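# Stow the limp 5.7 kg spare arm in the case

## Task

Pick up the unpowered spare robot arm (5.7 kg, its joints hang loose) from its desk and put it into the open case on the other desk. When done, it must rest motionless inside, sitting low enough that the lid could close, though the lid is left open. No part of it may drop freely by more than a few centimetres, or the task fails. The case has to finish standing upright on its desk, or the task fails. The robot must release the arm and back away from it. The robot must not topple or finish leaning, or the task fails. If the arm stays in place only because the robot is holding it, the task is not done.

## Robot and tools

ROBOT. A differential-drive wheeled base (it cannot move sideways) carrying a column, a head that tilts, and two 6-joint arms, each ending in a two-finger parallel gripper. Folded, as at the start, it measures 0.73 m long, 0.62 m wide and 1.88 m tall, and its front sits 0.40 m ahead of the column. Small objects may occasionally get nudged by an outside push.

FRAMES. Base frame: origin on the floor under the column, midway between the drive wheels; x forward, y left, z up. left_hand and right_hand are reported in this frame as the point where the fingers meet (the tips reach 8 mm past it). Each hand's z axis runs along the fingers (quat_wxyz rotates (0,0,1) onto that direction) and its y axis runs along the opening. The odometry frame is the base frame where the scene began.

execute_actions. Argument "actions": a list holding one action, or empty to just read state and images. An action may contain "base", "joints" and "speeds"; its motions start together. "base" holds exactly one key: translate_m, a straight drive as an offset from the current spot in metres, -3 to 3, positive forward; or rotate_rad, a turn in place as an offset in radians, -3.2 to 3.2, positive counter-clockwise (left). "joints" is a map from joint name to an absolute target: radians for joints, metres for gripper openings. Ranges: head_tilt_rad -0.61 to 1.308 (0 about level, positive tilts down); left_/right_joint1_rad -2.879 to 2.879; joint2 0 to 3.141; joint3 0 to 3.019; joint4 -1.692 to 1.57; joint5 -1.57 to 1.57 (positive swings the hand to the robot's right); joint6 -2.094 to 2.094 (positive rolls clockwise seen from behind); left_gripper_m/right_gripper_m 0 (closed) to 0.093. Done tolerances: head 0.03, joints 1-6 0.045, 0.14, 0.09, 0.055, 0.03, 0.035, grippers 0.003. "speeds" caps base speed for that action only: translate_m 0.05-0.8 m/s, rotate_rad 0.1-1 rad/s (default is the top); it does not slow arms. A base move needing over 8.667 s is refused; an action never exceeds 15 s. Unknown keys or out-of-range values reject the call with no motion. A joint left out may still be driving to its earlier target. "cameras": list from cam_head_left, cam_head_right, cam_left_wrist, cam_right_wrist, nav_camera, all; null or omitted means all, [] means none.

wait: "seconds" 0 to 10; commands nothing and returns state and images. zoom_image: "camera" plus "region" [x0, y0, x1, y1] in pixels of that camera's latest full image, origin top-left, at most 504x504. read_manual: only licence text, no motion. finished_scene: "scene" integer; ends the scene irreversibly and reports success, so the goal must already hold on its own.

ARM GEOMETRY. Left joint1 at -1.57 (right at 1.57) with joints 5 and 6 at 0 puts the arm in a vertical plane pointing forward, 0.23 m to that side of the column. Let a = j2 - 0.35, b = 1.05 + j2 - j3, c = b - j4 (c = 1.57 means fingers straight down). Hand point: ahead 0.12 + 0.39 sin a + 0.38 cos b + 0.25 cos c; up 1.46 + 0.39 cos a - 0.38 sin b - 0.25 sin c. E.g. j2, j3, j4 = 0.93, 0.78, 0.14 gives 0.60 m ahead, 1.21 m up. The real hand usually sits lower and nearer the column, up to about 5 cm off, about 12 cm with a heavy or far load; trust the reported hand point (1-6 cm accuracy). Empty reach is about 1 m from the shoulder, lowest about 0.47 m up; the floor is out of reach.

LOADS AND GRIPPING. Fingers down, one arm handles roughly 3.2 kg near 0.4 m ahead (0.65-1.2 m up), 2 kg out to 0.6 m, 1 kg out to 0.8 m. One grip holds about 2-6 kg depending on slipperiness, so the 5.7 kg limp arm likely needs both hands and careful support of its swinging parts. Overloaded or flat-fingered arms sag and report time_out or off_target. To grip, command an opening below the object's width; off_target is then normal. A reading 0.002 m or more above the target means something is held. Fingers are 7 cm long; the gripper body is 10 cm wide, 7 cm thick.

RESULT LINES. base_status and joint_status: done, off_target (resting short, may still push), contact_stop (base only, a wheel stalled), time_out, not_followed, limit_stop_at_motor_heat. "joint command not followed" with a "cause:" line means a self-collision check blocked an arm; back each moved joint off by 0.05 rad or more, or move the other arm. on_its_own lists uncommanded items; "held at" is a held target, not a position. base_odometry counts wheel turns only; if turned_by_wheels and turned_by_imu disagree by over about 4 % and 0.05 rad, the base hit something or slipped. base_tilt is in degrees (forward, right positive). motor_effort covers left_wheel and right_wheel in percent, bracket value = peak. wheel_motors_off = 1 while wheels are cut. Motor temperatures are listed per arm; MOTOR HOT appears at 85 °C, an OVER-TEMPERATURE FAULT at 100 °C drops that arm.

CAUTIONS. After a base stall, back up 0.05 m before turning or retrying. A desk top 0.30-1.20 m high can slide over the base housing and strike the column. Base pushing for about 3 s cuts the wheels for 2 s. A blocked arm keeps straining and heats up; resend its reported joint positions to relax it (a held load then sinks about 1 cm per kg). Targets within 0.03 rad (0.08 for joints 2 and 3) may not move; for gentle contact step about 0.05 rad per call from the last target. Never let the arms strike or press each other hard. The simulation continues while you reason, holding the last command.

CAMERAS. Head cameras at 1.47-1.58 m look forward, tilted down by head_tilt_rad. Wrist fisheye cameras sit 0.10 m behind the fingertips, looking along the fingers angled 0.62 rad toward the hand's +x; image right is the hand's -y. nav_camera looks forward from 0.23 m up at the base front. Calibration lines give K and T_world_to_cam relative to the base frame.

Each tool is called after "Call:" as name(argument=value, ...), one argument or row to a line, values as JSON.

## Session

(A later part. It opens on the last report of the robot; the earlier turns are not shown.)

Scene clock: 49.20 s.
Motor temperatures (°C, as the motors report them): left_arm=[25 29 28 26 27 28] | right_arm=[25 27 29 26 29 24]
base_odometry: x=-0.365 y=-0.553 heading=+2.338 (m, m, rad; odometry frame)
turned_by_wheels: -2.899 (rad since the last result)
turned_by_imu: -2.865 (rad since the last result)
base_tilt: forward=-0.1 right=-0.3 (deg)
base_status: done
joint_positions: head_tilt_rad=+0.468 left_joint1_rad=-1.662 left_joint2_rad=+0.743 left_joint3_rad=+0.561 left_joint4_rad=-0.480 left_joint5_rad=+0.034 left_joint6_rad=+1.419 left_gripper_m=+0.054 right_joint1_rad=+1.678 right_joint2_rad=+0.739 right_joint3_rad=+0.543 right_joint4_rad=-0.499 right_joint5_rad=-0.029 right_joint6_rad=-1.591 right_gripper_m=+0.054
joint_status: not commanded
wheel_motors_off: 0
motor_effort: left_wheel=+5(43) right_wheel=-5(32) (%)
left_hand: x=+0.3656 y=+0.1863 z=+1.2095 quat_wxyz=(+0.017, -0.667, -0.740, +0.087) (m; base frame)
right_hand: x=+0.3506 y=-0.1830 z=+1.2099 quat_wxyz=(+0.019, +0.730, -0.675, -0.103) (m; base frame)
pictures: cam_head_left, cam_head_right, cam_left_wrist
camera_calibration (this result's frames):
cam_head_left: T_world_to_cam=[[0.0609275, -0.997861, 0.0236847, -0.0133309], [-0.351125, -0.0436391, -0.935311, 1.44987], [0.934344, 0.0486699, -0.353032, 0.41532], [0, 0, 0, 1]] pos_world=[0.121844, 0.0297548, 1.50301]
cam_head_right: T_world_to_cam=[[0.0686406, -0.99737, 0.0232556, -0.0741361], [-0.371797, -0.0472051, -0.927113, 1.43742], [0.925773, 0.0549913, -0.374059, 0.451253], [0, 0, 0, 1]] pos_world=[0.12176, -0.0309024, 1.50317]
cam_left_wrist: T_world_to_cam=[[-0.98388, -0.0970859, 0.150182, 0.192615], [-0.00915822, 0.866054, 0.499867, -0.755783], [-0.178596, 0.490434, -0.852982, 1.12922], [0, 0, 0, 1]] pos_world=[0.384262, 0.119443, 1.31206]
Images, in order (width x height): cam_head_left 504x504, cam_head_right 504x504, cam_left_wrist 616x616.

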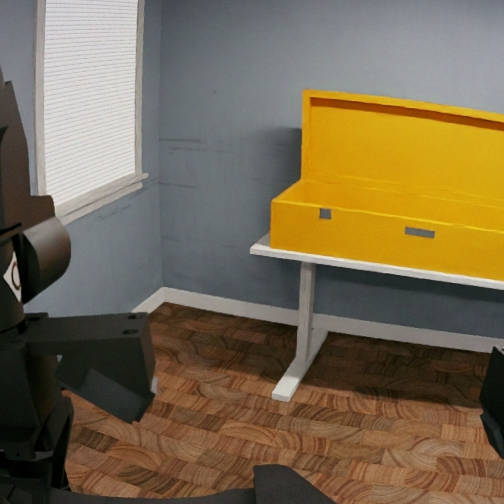

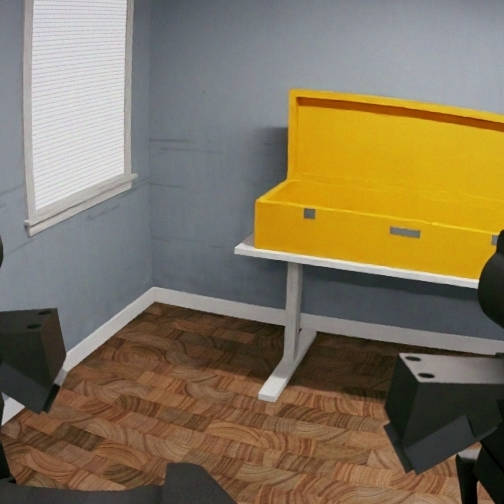

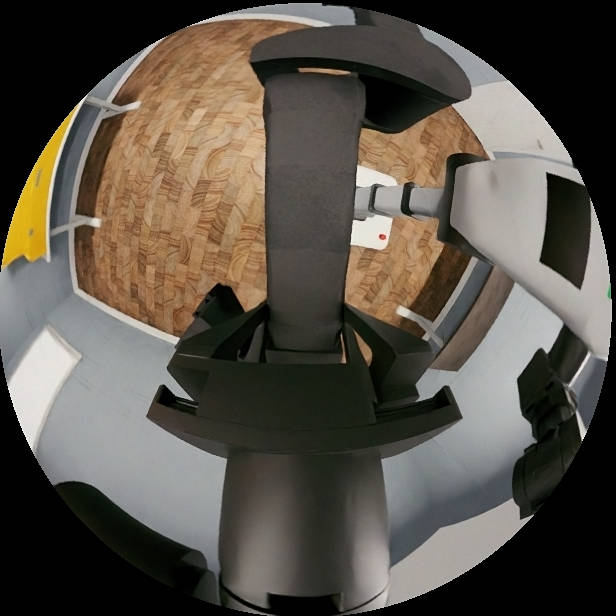

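Call:
execute_actions(
  actions=[
    {"base":{"rotate_rad":-0.145},"speeds":{"rotate_rad":0.4},"joints":{"left_joint3_rad":0.72,"left_joint4_rad":-0.6,"right_joint3_rad":0.72,"right_joint4_rad":-0.6}},
  ],
  cameras=[],
)

Call:
execute_actions(
  actions=[
    {"base":{"translate_m":1.2},"speeds":{"translate_m":0.4}},
  ],
  cameras=[],
)

Call:
execute_actions(
  actions=[
    {"base":{"rotate_rad":-0.137},"speeds":{"rotate_rad":0.3},"joints":{"head_tilt_rad":0.8}},
  ],
  cameras=["cam_head_left","cam_head_right"],
)

Scene clock: 53.27 s.
Motor temperatures (°C, as the motors report them): left_arm=[25 29 28 26 27 28] | right_arm=[25 27 29 26 29 24]
base_odometry: x=-0.365 y=-0.553 heading=+2.194 (m, m, rad; odometry frame)
turned_by_wheels: -0.144 (rad since the last result)
turned_by_imu: -0.143 (rad since the last result)
base_tilt: forward=+0.0 right=-0.3 (deg)
base_status: done
joint_positions: head_tilt_rad=+0.468 left_joint1_rad=-1.662 left_joint2_rad=+0.744 left_joint3_rad=+0.679 left_joint4_rad=-0.577 left_joint5_rad=+0.032 left_joint6_rad=+1.425 left_gripper_m=+0.054 right_joint1_rad=+1.676 right_joint2_rad=+0.739 right_joint3_rad=+0.655 right_joint4_rad=-0.594 right_joint5_rad=-0.028 right_joint6_rad=-1.589 right_gripper_m=+0.054
joint_status: all done
wheel_motors_off: 0
motor_effort: left_wheel=+5(20) right_wheel=-5(28) (%)
left_hand: x=+0.4124 y=+0.1858 z=+1.2263 quat_wxyz=(+0.009, -0.669, -0.739, +0.079) (m; base frame)
right_hand: x=+0.3946 y=-0.1828 z=+1.2252 quat_wxyz=(+0.013, +0.730, -0.677, -0.096) (m; base frame)
pictures: none
No camera images: the call's "cameras" was empty. Leave "cameras" out to get every camera's image.

Scene clock: 57.53 s.
Motor temperatures (°C, as the motors report them): left_arm=[25 29 28 26 27 28] | right_arm=[25 27 30 26 29 24]
base_odometry: x=-1.065 y=+0.421 heading=+2.194 (m, m, rad; odometry frame)
turned_by_wheels: -0.001 (rad since the last result)
turned_by_imu: +0.000 (rad since the last result)
base_tilt: forward=+0.1 right=-0.2 (deg)
base_status: done
joint_positions: head_tilt_rad=+0.468 left_joint1_rad=-1.662 left_joint2_rad=+0.745 left_joint3_rad=+0.672 left_joint4_rad=-0.578 left_joint5_rad=+0.032 left_joint6_rad=+1.419 left_gripper_m=+0.054 right_joint1_rad=+1.676 right_joint2_rad=+0.740 right_joint3_rad=+0.652 right_joint4_rad=-0.597 right_joint5_rad=-0.028 right_joint6_rad=-1.593 right_gripper_m=+0.054
joint_status: not commanded
wheel_motors_off: 0
motor_effort: left_wheel=-1(47) right_wheel=+1(48) (%)
left_hand: x=+0.4077 y=+0.1859 z=+1.2251 quat_wxyz=(+0.013, -0.667, -0.740, +0.082) (m; base frame)
right_hand: x=+0.3920 y=-0.1829 z=+1.2248 quat_wxyz=(+0.016, +0.731, -0.675, -0.098) (m; base frame)
pictures: none
No camera images: the call's "cameras" was empty. Leave "cameras" out to get every camera's image.

Scene clock: 58.83 s.
Motor temperatures (°C, as the motors report them): left_arm=[25 29 28 26 27 28] | right_arm=[25 27 30 26 29 24]
base_odometry: x=-1.065 y=+0.421 heading=+2.058 (m, m, rad; odometry frame)
turned_by_wheels: -0.135 (rad since the last result)
turned_by_imu: -0.132 (rad since the last result)
base_tilt: forward=+0.2 right=-0.3 (deg)
base_status: done
joint_positions: head_tilt_rad=+0.802 left_joint1_rad=-1.662 left_joint2_rad=+0.745 left_joint3_rad=+0.672 left_joint4_rad=-0.578 left_joint5_rad=+0.031 left_joint6_rad=+1.419 left_gripper_m=+0.054 right_joint1_rad=+1.676 right_joint2_rad=+0.740 right_joint3_rad=+0.652 right_joint4_rad=-0.598 right_joint5_rad=-0.029 right_joint6_rad=-1.592 right_gripper_m=+0.054
joint_status: all done
wheel_motors_off: 0
motor_effort: left_wheel=+1(40) right_wheel=-1(43) (%)
left_hand: x=+0.4077 y=+0.1860 z=+1.2251 quat_wxyz=(+0.013, -0.667, -0.740, +0.082) (m; base frame)
right_hand: x=+0.3919 y=-0.1829 z=+1.2248 quat_wxyz=(+0.016, +0.731, -0.675, -0.098) (m; base frame)
pictures: cam_head_left, cam_head_right
camera_calibration (this result's frames):
cam_head_left: T_world_to_cam=[[0.0653237, -0.997861, 0.00243708, 0.0191706], [-0.63793, -0.0436391, -0.768857, 1.20787], [0.767319, 0.0486699, -0.639416, 0.864702], [0, 0, 0, 1]] pos_world=[0.10578, 0.0297548, 1.48153]
cam_head_right: T_world_to_cam=[[0.0724715, -0.99737, -0.000493026, -0.0377547], [-0.65478, -0.0472051, -0.754344, 1.18551], [0.752337, 0.0549913, -0.656479, 0.894852], [0, 0, 0, 1]] pos_world=[0.105753, -0.0309024, 1.48171]
Images, in order (width x height): cam_head_left 504x504, cam_head_right 504x504.

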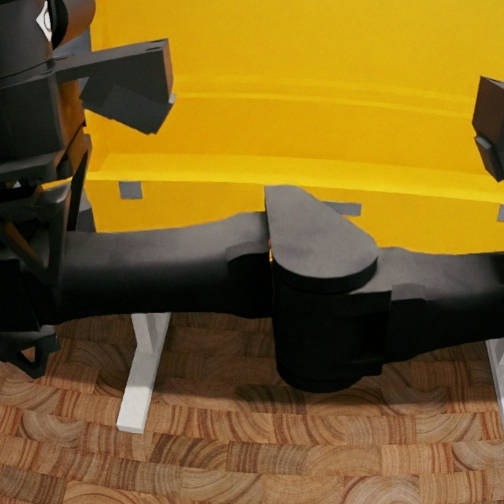

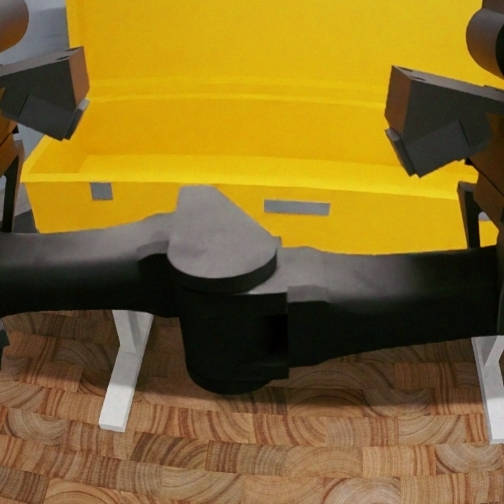

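Call:
execute_actions(
  actions=[
    {"base":{"translate_m":0.55},"speeds":{"translate_m":0.2},"joints":{"head_tilt_rad":1.1}},
  ],
  cameras=["cam_head_left","cam_left_wrist"],
)

Scene clock: 64.10 s.
Motor temperatures (°C, as the motors report them): left_arm=[25 29 29 26 27 28] | right_arm=[25 27 31 26 29 24]
base_odometry: x=-1.323 y=+0.907 heading=+2.057 (m, m, rad; odometry frame)
turned_by_wheels: -0.001 (rad since the last result)
turned_by_imu: -0.001 (rad since the last result)
base_tilt: forward=-0.1 right=-0.4 (deg)
base_status: done
joint_positions: head_tilt_rad=+1.099 left_joint1_rad=-1.662 left_joint2_rad=+0.745 left_joint3_rad=+0.673 left_joint4_rad=-0.578 left_joint5_rad=+0.031 left_joint6_rad=+1.419 left_gripper_m=+0.054 right_joint1_rad=+1.676 right_joint2_rad=+0.740 right_joint3_rad=+0.652 right_joint4_rad=-0.597 right_joint5_rad=-0.029 right_joint6_rad=-1.592 right_gripper_m=+0.054
joint_status: all done
wheel_motors_off: 0
motor_effort: left_wheel=+0(35) right_wheel=+1(50) (%)
left_hand: x=+0.4081 y=+0.1860 z=+1.2251 quat_wxyz=(+0.013, -0.667, -0.740, +0.082) (m; base frame)
right_hand: x=+0.3918 y=-0.1830 z=+1.2247 quat_wxyz=(+0.016, +0.731, -0.675, -0.098) (m; base frame)
pictures: cam_head_left, cam_left_wrist
camera_calibration (this result's frames):
cam_head_left: T_world_to_cam=[[0.0631732, -0.997861, -0.0168012, 0.048905], [-0.835133, -0.0436391, -0.548314, 0.878091], [0.546408, 0.0486699, -0.836104, 1.17865], [0, 0, 0, 1]] pos_world=[0.0862116, 0.0297548, 1.46776]
cam_left_wrist: T_world_to_cam=[[-0.985627, -0.0976056, 0.137885, 0.247912], [-0.0155727, 0.865219, 0.501153, -0.761704], [-0.168216, 0.491803, -0.854303, 1.14735], [0, 0, 0, 1]] pos_world=[0.42549, 0.118966, 1.32774]
Images, in order (width x height): cam_head_left 504x504, cam_left_wrist 616x616.

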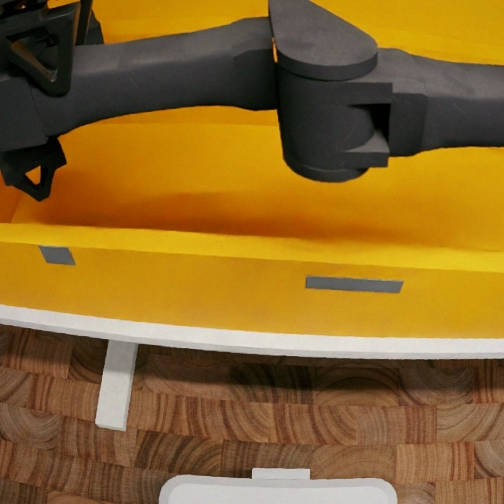

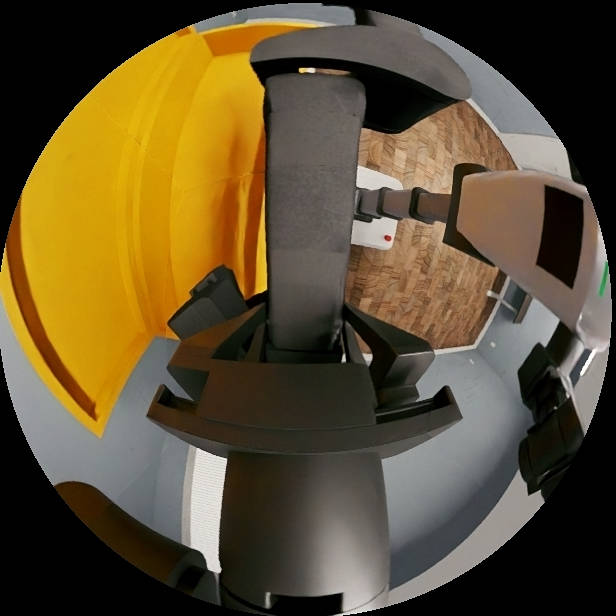

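Call:
execute_actions(
  actions=[
    {"base":{"translate_m":0.17},"speeds":{"translate_m":0.1}},
  ],
  cameras=["cam_head_left"],
)

Call:
execute_actions(
  actions=[
    {"joints":{"left_joint2_rad":1.2,"left_joint3_rad":0.77,"left_joint4_rad":-0.07,"right_joint2_rad":1.2,"right_joint3_rad":0.77,"right_joint4_rad":-0.07}},
  ],
  cameras=["cam_head_left"],
)

Call:
execute_actions(
  actions=[
    {"joints":{"left_joint2_rad":1.5,"left_joint3_rad":0.98,"left_joint4_rad":0.03,"right_joint2_rad":1.5,"right_joint3_rad":0.98,"right_joint4_rad":0.03}},
  ],
  cameras=["cam_head_left","cam_left_wrist"],
)

Scene clock: 68.80 s.
Motor temperatures (°C, as the motors report them): left_arm=[25 29 29 26 27 28] | right_arm=[25 27 31 26 29 24]
base_odometry: x=-1.402 y=+1.058 heading=+2.057 (m, m, rad; odometry frame)
turned_by_wheels: -0.001 (rad since the last result)
turned_by_imu: -0.001 (rad since the last result)
base_tilt: forward=-0.1 right=-0.2 (deg)
base_status: done
joint_positions: head_tilt_rad=+1.100 left_joint1_rad=-1.662 left_joint2_rad=+0.746 left_joint3_rad=+0.674 left_joint4_rad=-0.577 left_joint5_rad=+0.031 left_joint6_rad=+1.419 left_gripper_m=+0.054 right_joint1_rad=+1.676 right_joint2_rad=+0.740 right_joint3_rad=+0.653 right_joint4_rad=-0.597 right_joint5_rad=-0.029 right_joint6_rad=-1.592 right_gripper_m=+0.054
joint_status: not commanded
wheel_motors_off: 0
motor_effort: left_wheel=-1(30) right_wheel=+0(31) (%)
left_hand: x=+0.4088 y=+0.1859 z=+1.2249 quat_wxyz=(+0.013, -0.667, -0.740, +0.081) (m; base frame)
right_hand: x=+0.3927 y=-0.1830 z=+1.2249 quat_wxyz=(+0.015, +0.731, -0.675, -0.098) (m; base frame)
pictures: cam_head_left
camera_calibration (this result's frames):
cam_head_left: T_world_to_cam=[[0.0631615, -0.997861, -0.0168449, 0.048973], [-0.835513, -0.0436391, -0.547735, 0.877218], [0.545828, 0.0486699, -0.836482, 1.17926], [0, 0, 0, 1]] pos_world=[0.0861616, 0.0297548, 1.46774]
Images, in order (width x height): cam_head_left 504x504.

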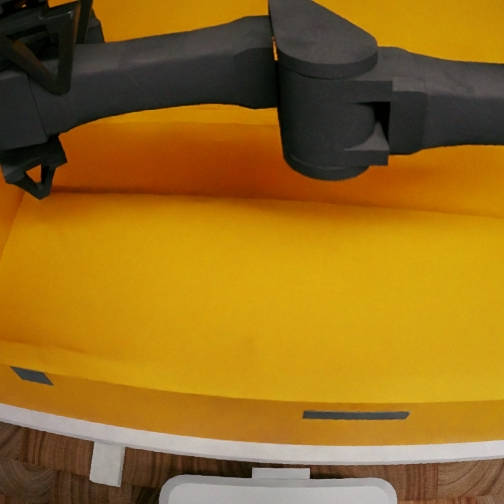

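Scene clock: 70.40 s.
Motor temperatures (°C, as the motors report them): left_arm=[25 29 29 26 27 28] | right_arm=[25 27 31 26 29 24]
base_odometry: x=-1.402 y=+1.058 heading=+2.057 (m, m, rad; odometry frame)
turned_by_wheels: +0.000 (rad since the last result)
turned_by_imu: +0.000 (rad since the last result)
base_tilt: forward=+0.0 right=-0.3 (deg)
base_status: not commanded
joint_positions: head_tilt_rad=+1.100 left_joint1_rad=-1.646 left_joint2_rad=+1.316 left_joint3_rad=+0.784 left_joint4_rad=-0.073 left_joint5_rad=+0.014 left_joint6_rad=+1.431 left_gripper_m=+0.054 right_joint1_rad=+1.656 right_joint2_rad=+1.314 right_joint3_rad=+0.761 right_joint4_rad=-0.081 right_joint5_rad=-0.010 right_joint6_rad=-1.605 right_gripper_m=+0.054
joint_status: all done
wheel_motors_off: 0
motor_effort: left_wheel=-1(3) right_wheel=+1(2) (%)
left_hand: x=+0.4171 y=+0.1828 z=+1.0482 quat_wxyz=(+0.005, -0.670, -0.741, +0.056) (m; base frame)
right_hand: x=+0.4016 y=-0.1798 z=+1.0500 quat_wxyz=(+0.009, +0.733, -0.676, -0.068) (m; base frame)
pictures: cam_head_left
camera_calibration (this result's frames):
cam_head_left: T_world_to_cam=[[0.0631615, -0.997861, -0.0168449, 0.0489731], [-0.835513, -0.0436391, -0.547735, 0.877218], [0.545828, 0.0486699, -0.836483, 1.17926], [0, 0, 0, 1]] pos_world=[0.0861616, 0.0297548, 1.46774]
Images, in order (width x height): cam_head_left 504x504.

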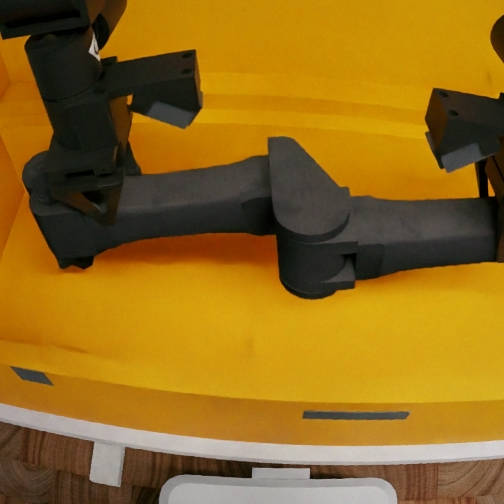

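Scene clock: 71.77 s.
Motor temperatures (°C, as the motors report them): left_arm=[25 29 28 26 27 28] | right_arm=[25 28 30 26 29 24]
base_odometry: x=-1.402 y=+1.058 heading=+2.057 (m, m, rad; odometry frame)
turned_by_wheels: +0.000 (rad since the last result)
turned_by_imu: +0.000 (rad since the last result)
base_tilt: forward=+0.1 right=-0.2 (deg)
base_status: not commanded
joint_positions: head_tilt_rad=+1.100 left_joint1_rad=-1.638 left_joint2_rad=+1.583 left_joint3_rad=+0.988 left_joint4_rad=+0.027 left_joint5_rad=+0.010 left_joint6_rad=+1.442 left_gripper_m=+0.054 right_joint1_rad=+1.646 right_joint2_rad=+1.603 right_joint3_rad=+0.975 right_joint4_rad=+0.029 right_joint5_rad=-0.010 right_joint6_rad=-1.612 right_gripper_m=+0.054
joint_status: all done
wheel_motors_off: 0
motor_effort: left_wheel=-2(7) right_wheel=+1(5) (%)
left_hand: x=+0.4480 y=+0.1817 z=+0.9570 quat_wxyz=(-0.005, -0.672, -0.739, +0.040) (m; base frame)
right_hand: x=+0.4305 y=-0.1780 z=+0.9514 quat_wxyz=(+0.000, +0.734, -0.677, -0.052) (m; base frame)
pictures: cam_head_left, cam_left_wrist
camera_calibration (this result's frames):
cam_head_left: T_world_to_cam=[[0.0631615, -0.997861, -0.0168449, 0.048973], [-0.835513, -0.0436391, -0.547735, 0.877218], [0.545828, 0.0486699, -0.836483, 1.17926], [0, 0, 0, 1]] pos_world=[0.0861616, 0.0297548, 1.46774]
cam_left_wrist: T_world_to_cam=[[-0.994276, -0.0938046, 0.0511515, 0.410003], [-0.0525662, 0.846267, 0.53016, -0.630745], [-0.0930192, 0.524436, -0.846354, 0.879888], [0, 0, 0, 1]] pos_world=[0.456347, 0.110793, 1.05812]
Images, in order (width x height): cam_head_left 504x504, cam_left_wrist 616x616.

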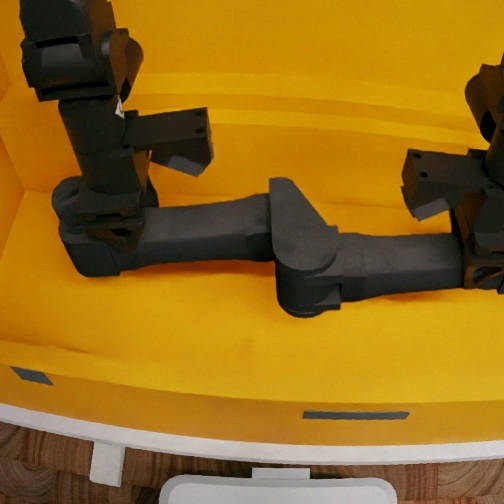

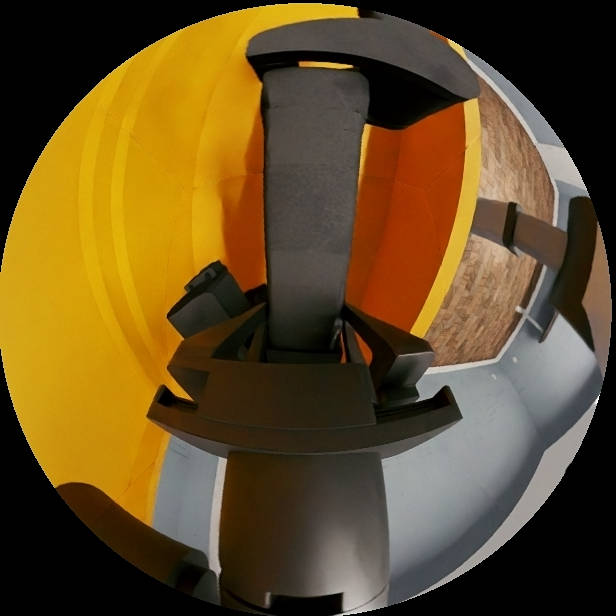

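Call:
execute_actions(
  actions=[
    {"joints":{"left_joint1_rad":-1.68,"right_joint1_rad":1.6,"left_joint2_rad":1.65,"left_joint3_rad":1.09,"left_joint4_rad":0.06,"right_joint2_rad":1.65,"right_joint3_rad":1.09,"right_joint4_rad":0.06}},
  ],
  cameras=["cam_head_left","cam_left_wrist"],
)

Call:
execute_actions(
  actions=[
    {"joints":{"left_joint1_rad":-1.74,"right_joint1_rad":1.54,"left_joint2_rad":1.78,"left_joint3_rad":1.19,"left_joint4_rad":0.08,"right_joint2_rad":1.78,"right_joint3_rad":1.19,"right_joint4_rad":0.08}},
  ],
  cameras=["cam_head_left","cam_left_wrist"],
)

Scene clock: 75.77 s.
Motor temperatures (°C, as the motors report them): left_arm=[25 30 28 26 27 28] | right_arm=[25 28 30 26 29 24]
base_odometry: x=-1.402 y=+1.058 heading=+2.057 (m, m, rad; odometry frame)
turned_by_wheels: +0.000 (rad since the last result)
turned_by_imu: -0.001 (rad since the last result)
base_tilt: forward=+0.1 right=-0.1 (deg)
base_status: not commanded
joint_positions: head_tilt_rad=+1.100 left_joint1_rad=-1.691 left_joint2_rad=+1.629 left_joint3_rad=+1.083 left_joint4_rad=+0.030 left_joint5_rad=+0.004 left_joint6_rad=+1.480 left_gripper_m=+0.054 right_joint1_rad=+1.594 right_joint2_rad=+1.766 right_joint3_rad=+1.122 right_joint4_rad=+0.079 right_joint5_rad=-0.005 right_joint6_rad=-1.605 right_gripper_m=+0.054
joint_status: all done
wheel_motors_off: 0
motor_effort: left_wheel=-2(3) right_wheel=+2(3) (%)
left_hand: x=+0.4835 y=+0.1454 z=+0.9419 quat_wxyz=(-0.039, -0.695, -0.717, +0.038) (m; base frame)
right_hand: x=+0.4484 y=-0.2091 z=+0.8895 quat_wxyz=(+0.005, +0.723, -0.690, -0.023) (m; base frame)
pictures: cam_head_left, cam_left_wrist
camera_calibration (this result's frames):
cam_head_left: T_world_to_cam=[[0.0631615, -0.997861, -0.016845, 0.0489731], [-0.835513, -0.0436391, -0.547734, 0.877218], [0.545828, 0.0486699, -0.836483, 1.17926], [0, 0, 0, 1]] pos_world=[0.0861615, 0.0297548, 1.46774]
cam_left_wrist: T_world_to_cam=[[-0.999459, -0.0328535, -0.00144359, 0.485821], [-0.0293518, 0.871414, 0.489669, -0.566973], [-0.0148294, 0.489446, -0.871907, 0.880849], [0, 0, 0, 1]] pos_world=[0.481979, 0.0789015, 1.04635]
Images, in order (width x height): cam_head_left 504x504, cam_left_wrist 616x616.

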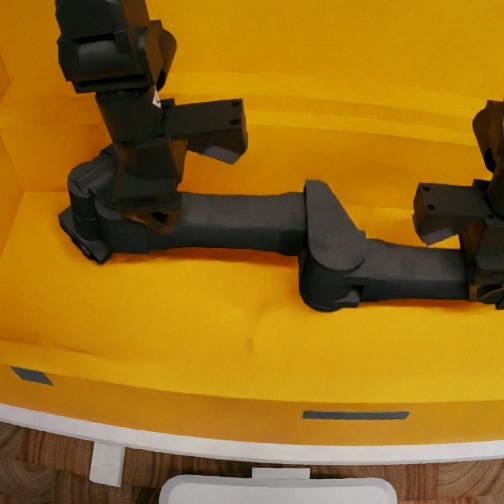

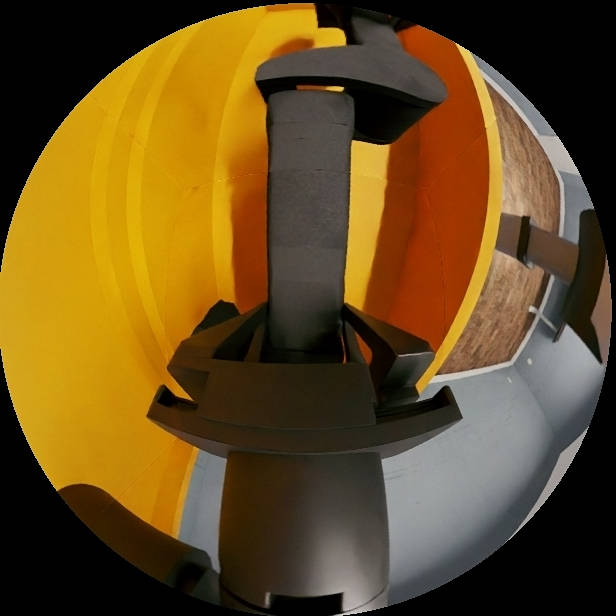

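Scene clock: 77.17 s.
Motor temperatures (°C, as the motors report them): left_arm=[25 30 28 26 27 28] | right_arm=[25 28 30 26 29 24]
base_odometry: x=-1.402 y=+1.058 heading=+2.057 (m, m, rad; odometry frame)
turned_by_wheels: +0.000 (rad since the last result)
turned_by_imu: +0.000 (rad since the last result)
base_tilt: forward=-0.1 right=-0.3 (deg)
base_status: not commanded
joint_positions: head_tilt_rad=+1.100 left_joint1_rad=-1.724 left_joint2_rad=+1.851 left_joint3_rad=+1.194 left_joint4_rad=+0.074 left_joint5_rad=+0.005 left_joint6_rad=+1.440 left_gripper_m=+0.054 right_joint1_rad=+1.551 right_joint2_rad=+1.900 right_joint3_rad=+1.197 right_joint4_rad=+0.078 right_joint5_rad=+0.005 right_joint6_rad=-1.638 right_gripper_m=+0.054
joint_status: all done
wheel_motors_off: 0
motor_effort: left_wheel=-1(8) right_wheel=+3(6) (%)
left_hand: x=+0.4380 y=+0.1165 z=+0.8649 quat_wxyz=(-0.022, -0.687, -0.723, +0.071) (m; base frame)
right_hand: x=+0.4155 y=-0.2405 z=+0.8425 quat_wxyz=(+0.043, +0.726, -0.686, -0.030) (m; base frame)
pictures: cam_head_left, cam_left_wrist
camera_calibration (this result's frames):
cam_head_left: T_world_to_cam=[[0.0631615, -0.997861, -0.0168449, 0.048973], [-0.835513, -0.0436391, -0.547735, 0.877218], [0.545828, 0.0486699, -0.836483, 1.17926], [0, 0, 0, 1]] pos_world=[0.0861616, 0.0297548, 1.46774]
cam_left_wrist: T_world_to_cam=[[-0.996414, -0.0469063, 0.0704247, 0.377466], [-0.00834412, 0.8827, 0.469863, -0.498766], [-0.0842034, 0.46759, -0.879926, 0.866999], [0, 0, 0, 1]] pos_world=[0.444955, 0.0525663, 0.970663]
Images, in order (width x height): cam_head_left 504x504, cam_left_wrist 616x616.

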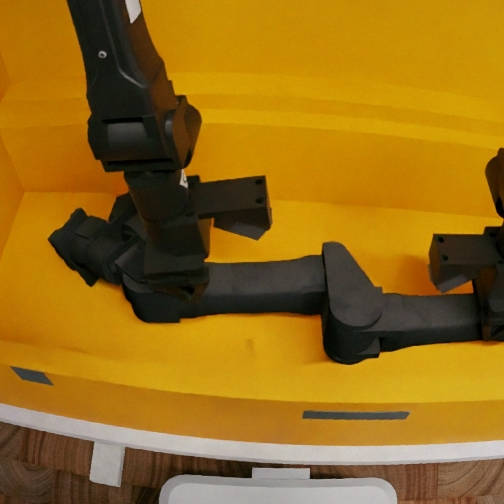

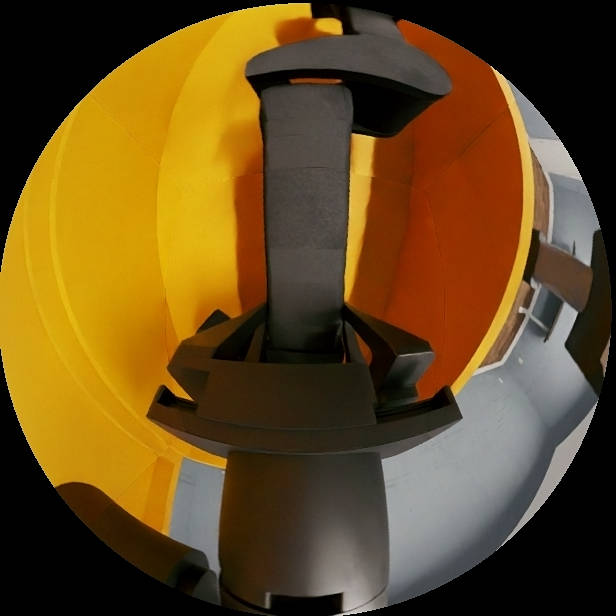

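Unfolding outward. Continue down.

Call:
execute_actions(
  actions=[
    {"joints":{"left_joint2_rad":1.92,"left_joint3_rad":1.29,"left_joint4_rad":0.1,"right_joint2_rad":1.92,"right_joint3_rad":1.29,"right_joint4_rad":0.1}},
  ],
  cameras=["cam_head_left"],
)

Call:
execute_actions(
  actions=[
    {"joints":{"left_joint2_rad":2.0,"left_joint3_rad":1.34,"right_joint2_rad":1.99,"right_joint3_rad":1.33}},
  ],
  cameras=["cam_head_left"],
)

Scene clock: 82.03 s.
Motor temperatures (°C, as the motors report them): left_arm=[25 30 28 26 26 28] | right_arm=[25 29 29 26 29 24]
base_odometry: x=-1.402 y=+1.058 heading=+2.057 (m, m, rad; odometry frame)
turned_by_wheels: +0.000 (rad since the last result)
turned_by_imu: -0.001 (rad since the last result)
base_tilt: forward=+0.0 right=-0.3 (deg)
base_status: not commanded
joint_positions: head_tilt_rad=+1.100 left_joint1_rad=-1.723 left_joint2_rad=+1.979 left_joint3_rad=+1.333 left_joint4_rad=+0.104 left_joint5_rad=+0.002 left_joint6_rad=+1.440 left_gripper_m=+0.054 right_joint1_rad=+1.546 right_joint2_rad=+1.947 right_joint3_rad=+1.269 right_joint4_rad=+0.092 right_joint5_rad=+0.012 right_joint6_rad=-1.640 right_gripper_m=+0.054
joint_status: all done
wheel_motors_off: 0
motor_effort: left_wheel=-1(2) right_wheel=+3(5) (%)
left_hand: x=+0.4520 y=+0.1102 z=+0.8150 quat_wxyz=(-0.037, -0.686, -0.724, +0.056) (m; base frame)
right_hand: x=+0.4345 y=-0.2453 z=+0.8221 quat_wxyz=(+0.033, +0.726, -0.686, -0.012) (m; base frame)
pictures: cam_head_left
camera_calibration (this result's frames):
cam_head_left: T_world_to_cam=[[0.0631615, -0.997861, -0.0168449, 0.0489731], [-0.835513, -0.0436391, -0.547735, 0.877218], [0.545828, 0.0486699, -0.836483, 1.17926], [0, 0, 0, 1]] pos_world=[0.0861616, 0.0297548, 1.46774]
Images, in order (width x height): cam_head_left 504x504.

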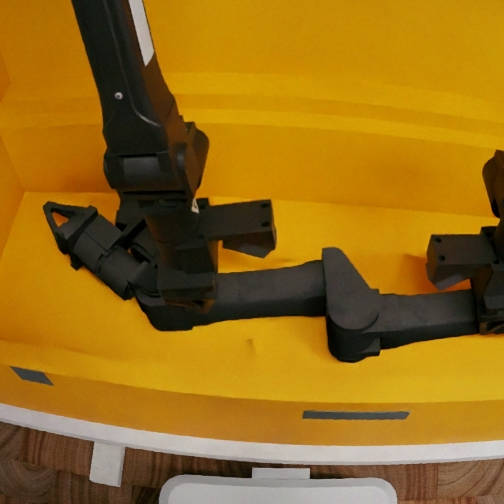

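Scene clock: 82.63 s.
Motor temperatures (°C, as the motors report them): left_arm=[25 30 28 26 26 28] | right_arm=[25 28 29 26 29 24]
base_odometry: x=-1.402 y=+1.058 heading=+2.057 (m, m, rad; odometry frame)
turned_by_wheels: +0.000 (rad since the last result)
turned_by_imu: +0.000 (rad since the last result)
base_tilt: forward=+0.0 right=-0.2 (deg)
base_status: not commanded
joint_positions: head_tilt_rad=+1.100 left_joint1_rad=-1.723 left_joint2_rad=+1.983 left_joint3_rad=+1.336 left_joint4_rad=+0.104 left_joint5_rad=+0.002 left_joint6_rad=+1.440 left_gripper_m=+0.054 right_joint1_rad=+1.546 right_joint2_rad=+1.951 right_joint3_rad=+1.272 right_joint4_rad=+0.092 right_joint5_rad=+0.012 right_joint6_rad=-1.640 right_gripper_m=+0.054
joint_status: all done
wheel_motors_off: 0
motor_effort: left_wheel=-1(1) right_wheel=+3(3) (%)
left_hand: x=+0.4514 y=+0.1101 z=+0.8136 quat_wxyz=(-0.037, -0.686, -0.724, +0.057) (m; base frame)
right_hand: x=+0.4335 y=-0.2453 z=+0.8208 quat_wxyz=(+0.034, +0.726, -0.686, -0.012) (m; base frame)
pictures: cam_head_left
camera_calibration (this result's frames):
cam_head_left: T_world_to_cam=[[0.0631615, -0.997861, -0.0168449, 0.048973], [-0.835513, -0.0436391, -0.547735, 0.877218], [0.545828, 0.0486699, -0.836483, 1.17926], [0, 0, 0, 1]] pos_world=[0.0861616, 0.0297548, 1.46774]
Images, in order (width x height): cam_head_left 504x504.

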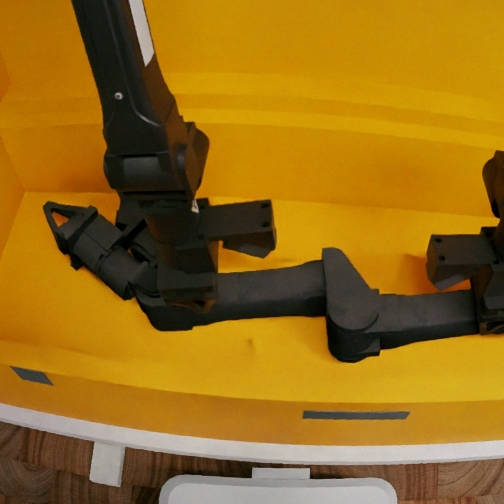

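Call:
execute_actions(
  actions=[
    {"joints":{"left_gripper_m":0.085,"right_gripper_m":0.085}},
  ],
  cameras=["cam_head_left"],
)

Call:
execute_actions(
  actions=[
    {"joints":{"left_joint2_rad":1.4,"left_joint3_rad":0.88,"left_joint4_rad":0,"right_joint2_rad":1.4,"right_joint3_rad":0.88,"right_joint4_rad":0}},
  ],
  cameras=["cam_head_left"],
)

Call:
execute_actions(
  actions=[
    {"base":{"translate_m":-0.6},"joints":{"head_tilt_rad":0.8}},
  ],
  cameras=["cam_head_left","cam_head_right"],
)

Scene clock: 84.83 s.
Motor temperatures (°C, as the motors report them): left_arm=[25 30 28 26 26 28] | right_arm=[25 28 29 26 29 24]
base_odometry: x=-1.402 y=+1.058 heading=+2.057 (m, m, rad; odometry frame)
turned_by_wheels: +0.000 (rad since the last result)
turned_by_imu: +0.000 (rad since the last result)
base_tilt: forward=-0.1 right=-0.3 (deg)
base_status: not commanded
joint_positions: head_tilt_rad=+1.100 left_joint1_rad=-1.732 left_joint2_rad=+1.983 left_joint3_rad=+1.337 left_joint4_rad=+0.104 left_joint5_rad=+0.002 left_joint6_rad=+1.496 left_gripper_m=+0.085 right_joint1_rad=+1.544 right_joint2_rad=+1.988 right_joint3_rad=+1.316 right_joint4_rad=+0.089 right_joint5_rad=+0.002 right_joint6_rad=-1.587 right_gripper_m=+0.085
joint_status: all done
wheel_motors_off: 0
motor_effort: left_wheel=-1(1) right_wheel=+3(3) (%)
left_hand: x=+0.4514 y=+0.1036 z=+0.8144 quat_wxyz=(-0.041, -0.708, -0.703, +0.058) (m; base frame)
right_hand: x=+0.4363 y=-0.2454 z=+0.8058 quat_wxyz=(+0.030, +0.708, -0.706, -0.013) (m; base frame)
pictures: cam_head_left
camera_calibration (this result's frames):
cam_head_left: T_world_to_cam=[[0.0631615, -0.997861, -0.0168449, 0.048973], [-0.835513, -0.0436391, -0.547735, 0.877218], [0.545828, 0.0486699, -0.836482, 1.17926], [0, 0, 0, 1]] pos_world=[0.0861616, 0.0297548, 1.46774]
Images, in order (width x height): cam_head_left 504x504.

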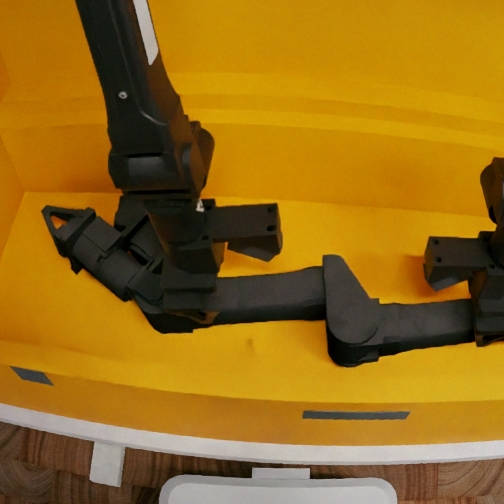

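Scene clock: 86.27 s.
Motor temperatures (°C, as the motors report them): left_arm=[25 30 27 26 26 28] | right_arm=[25 28 29 26 28 24]
base_odometry: x=-1.402 y=+1.058 heading=+2.057 (m, m, rad; odometry frame)
turned_by_wheels: +0.000 (rad since the last result)
turned_by_imu: +0.000 (rad since the last result)
base_tilt: forward=+0.1 right=-0.3 (deg)
base_status: not commanded
joint_positions: head_tilt_rad=+1.100 left_joint1_rad=-1.732 left_joint2_rad=+1.389 left_joint3_rad=+0.884 left_joint4_rad=+0.006 left_joint5_rad=+0.001 left_joint6_rad=+1.499 left_gripper_m=+0.085 right_joint1_rad=+1.544 right_joint2_rad=+1.394 right_joint3_rad=+0.884 right_joint4_rad=+0.005 right_joint5_rad=+0.002 right_joint6_rad=-1.583 right_gripper_m=+0.085
joint_status: all done
wheel_motors_off: 0
motor_effort: left_wheel=-2(3) right_wheel=+1(2) (%)
left_hand: x=+0.4655 y=+0.1327 z=+1.0288 quat_wxyz=(-0.057, -0.708, -0.703, +0.044) (m; base frame)
right_hand: x=+0.4667 y=-0.2408 z=+1.0207 quat_wxyz=(+0.002, +0.707, -0.707, +0.015) (m; base frame)
pictures: cam_head_left
camera_calibration (this result's frames):
cam_head_left: T_world_to_cam=[[0.0631615, -0.997861, -0.0168449, 0.048973], [-0.835513, -0.0436391, -0.547735, 0.877218], [0.545828, 0.0486699, -0.836483, 1.17926], [0, 0, 0, 1]] pos_world=[0.0861616, 0.0297548, 1.46774]
Images, in order (width x height): cam_head_left 504x504.

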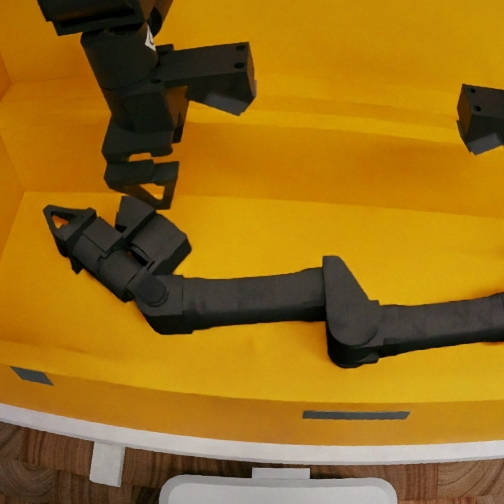

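Scene clock: 88.93 s.
Motor temperatures (°C, as the motors report them): left_arm=[25 29 27 26 26 28] | right_arm=[25 28 29 26 28 24]
base_odometry: x=-1.122 y=+0.527 heading=+2.056 (m, m, rad; odometry frame)
turned_by_wheels: -0.001 (rad since the last result)
turned_by_imu: -0.002 (rad since the last result)
base_tilt: forward=+0.0 right=-0.3 (deg)
base_status: done
joint_positions: head_tilt_rad=+0.815 left_joint1_rad=-1.734 left_joint2_rad=+1.389 left_joint3_rad=+0.878 left_joint4_rad=+0.006 left_joint5_rad=+0.001 left_joint6_rad=+1.499 left_gripper_m=+0.085 right_joint1_rad=+1.543 right_joint2_rad=+1.394 right_joint3_rad=+0.876 right_joint4_rad=+0.004 right_joint5_rad=+0.002 right_joint6_rad=-1.582 right_gripper_m=+0.085
joint_status: all done
wheel_motors_off: 0
motor_effort: left_wheel=+0(30) right_wheel=+0(53) (%)
left_hand: x=+0.4614 y=+0.1317 z=+1.0288 quat_wxyz=(-0.055, -0.708, -0.702, +0.046) (m; base frame)
right_hand: x=+0.4617 y=-0.2414 z=+1.0206 quat_wxyz=(+0.006, +0.706, -0.708, +0.012) (m; base frame)
pictures: cam_head_left, cam_head_right
camera_calibration (this result's frames):
cam_head_left: T_world_to_cam=[[0.0653506, -0.997861, 0.00155949, 0.0205208], [-0.648199, -0.0436391, -0.76022, 1.19508], [0.758662, 0.0486699, -0.649664, 0.880917], [0, 0, 0, 1]] pos_world=[0.10499, 0.0297548, 1.48079]
cam_head_right: T_world_to_cam=[[0.0724583, -0.99737, -0.00146636, -0.0362551], [-0.664852, -0.0472051, -0.745482, 1.17236], [0.743452, 0.0549913, -0.666525, 0.910766], [0, 0, 0, 1]] pos_world=[0.104965, -0.0309024, 1.48097]
Images, in order (width x height): cam_head_left 504x504, cam_head_right 504x504.

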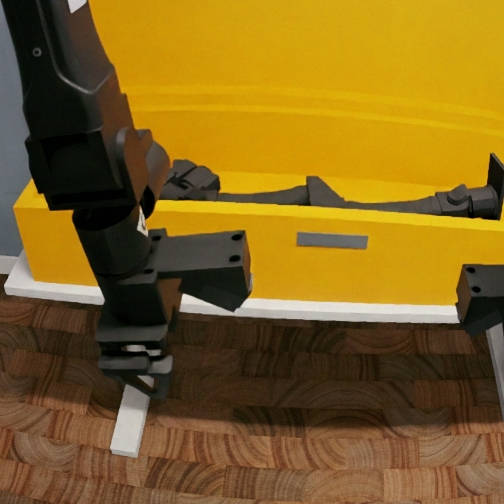

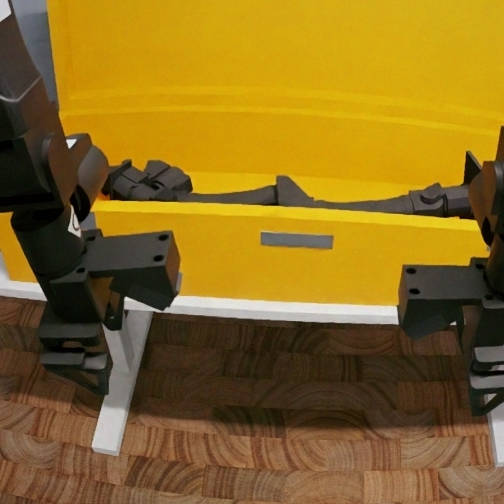

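Call:
finished_scene(
  scene=2,
)

The scene is finished: the task was done.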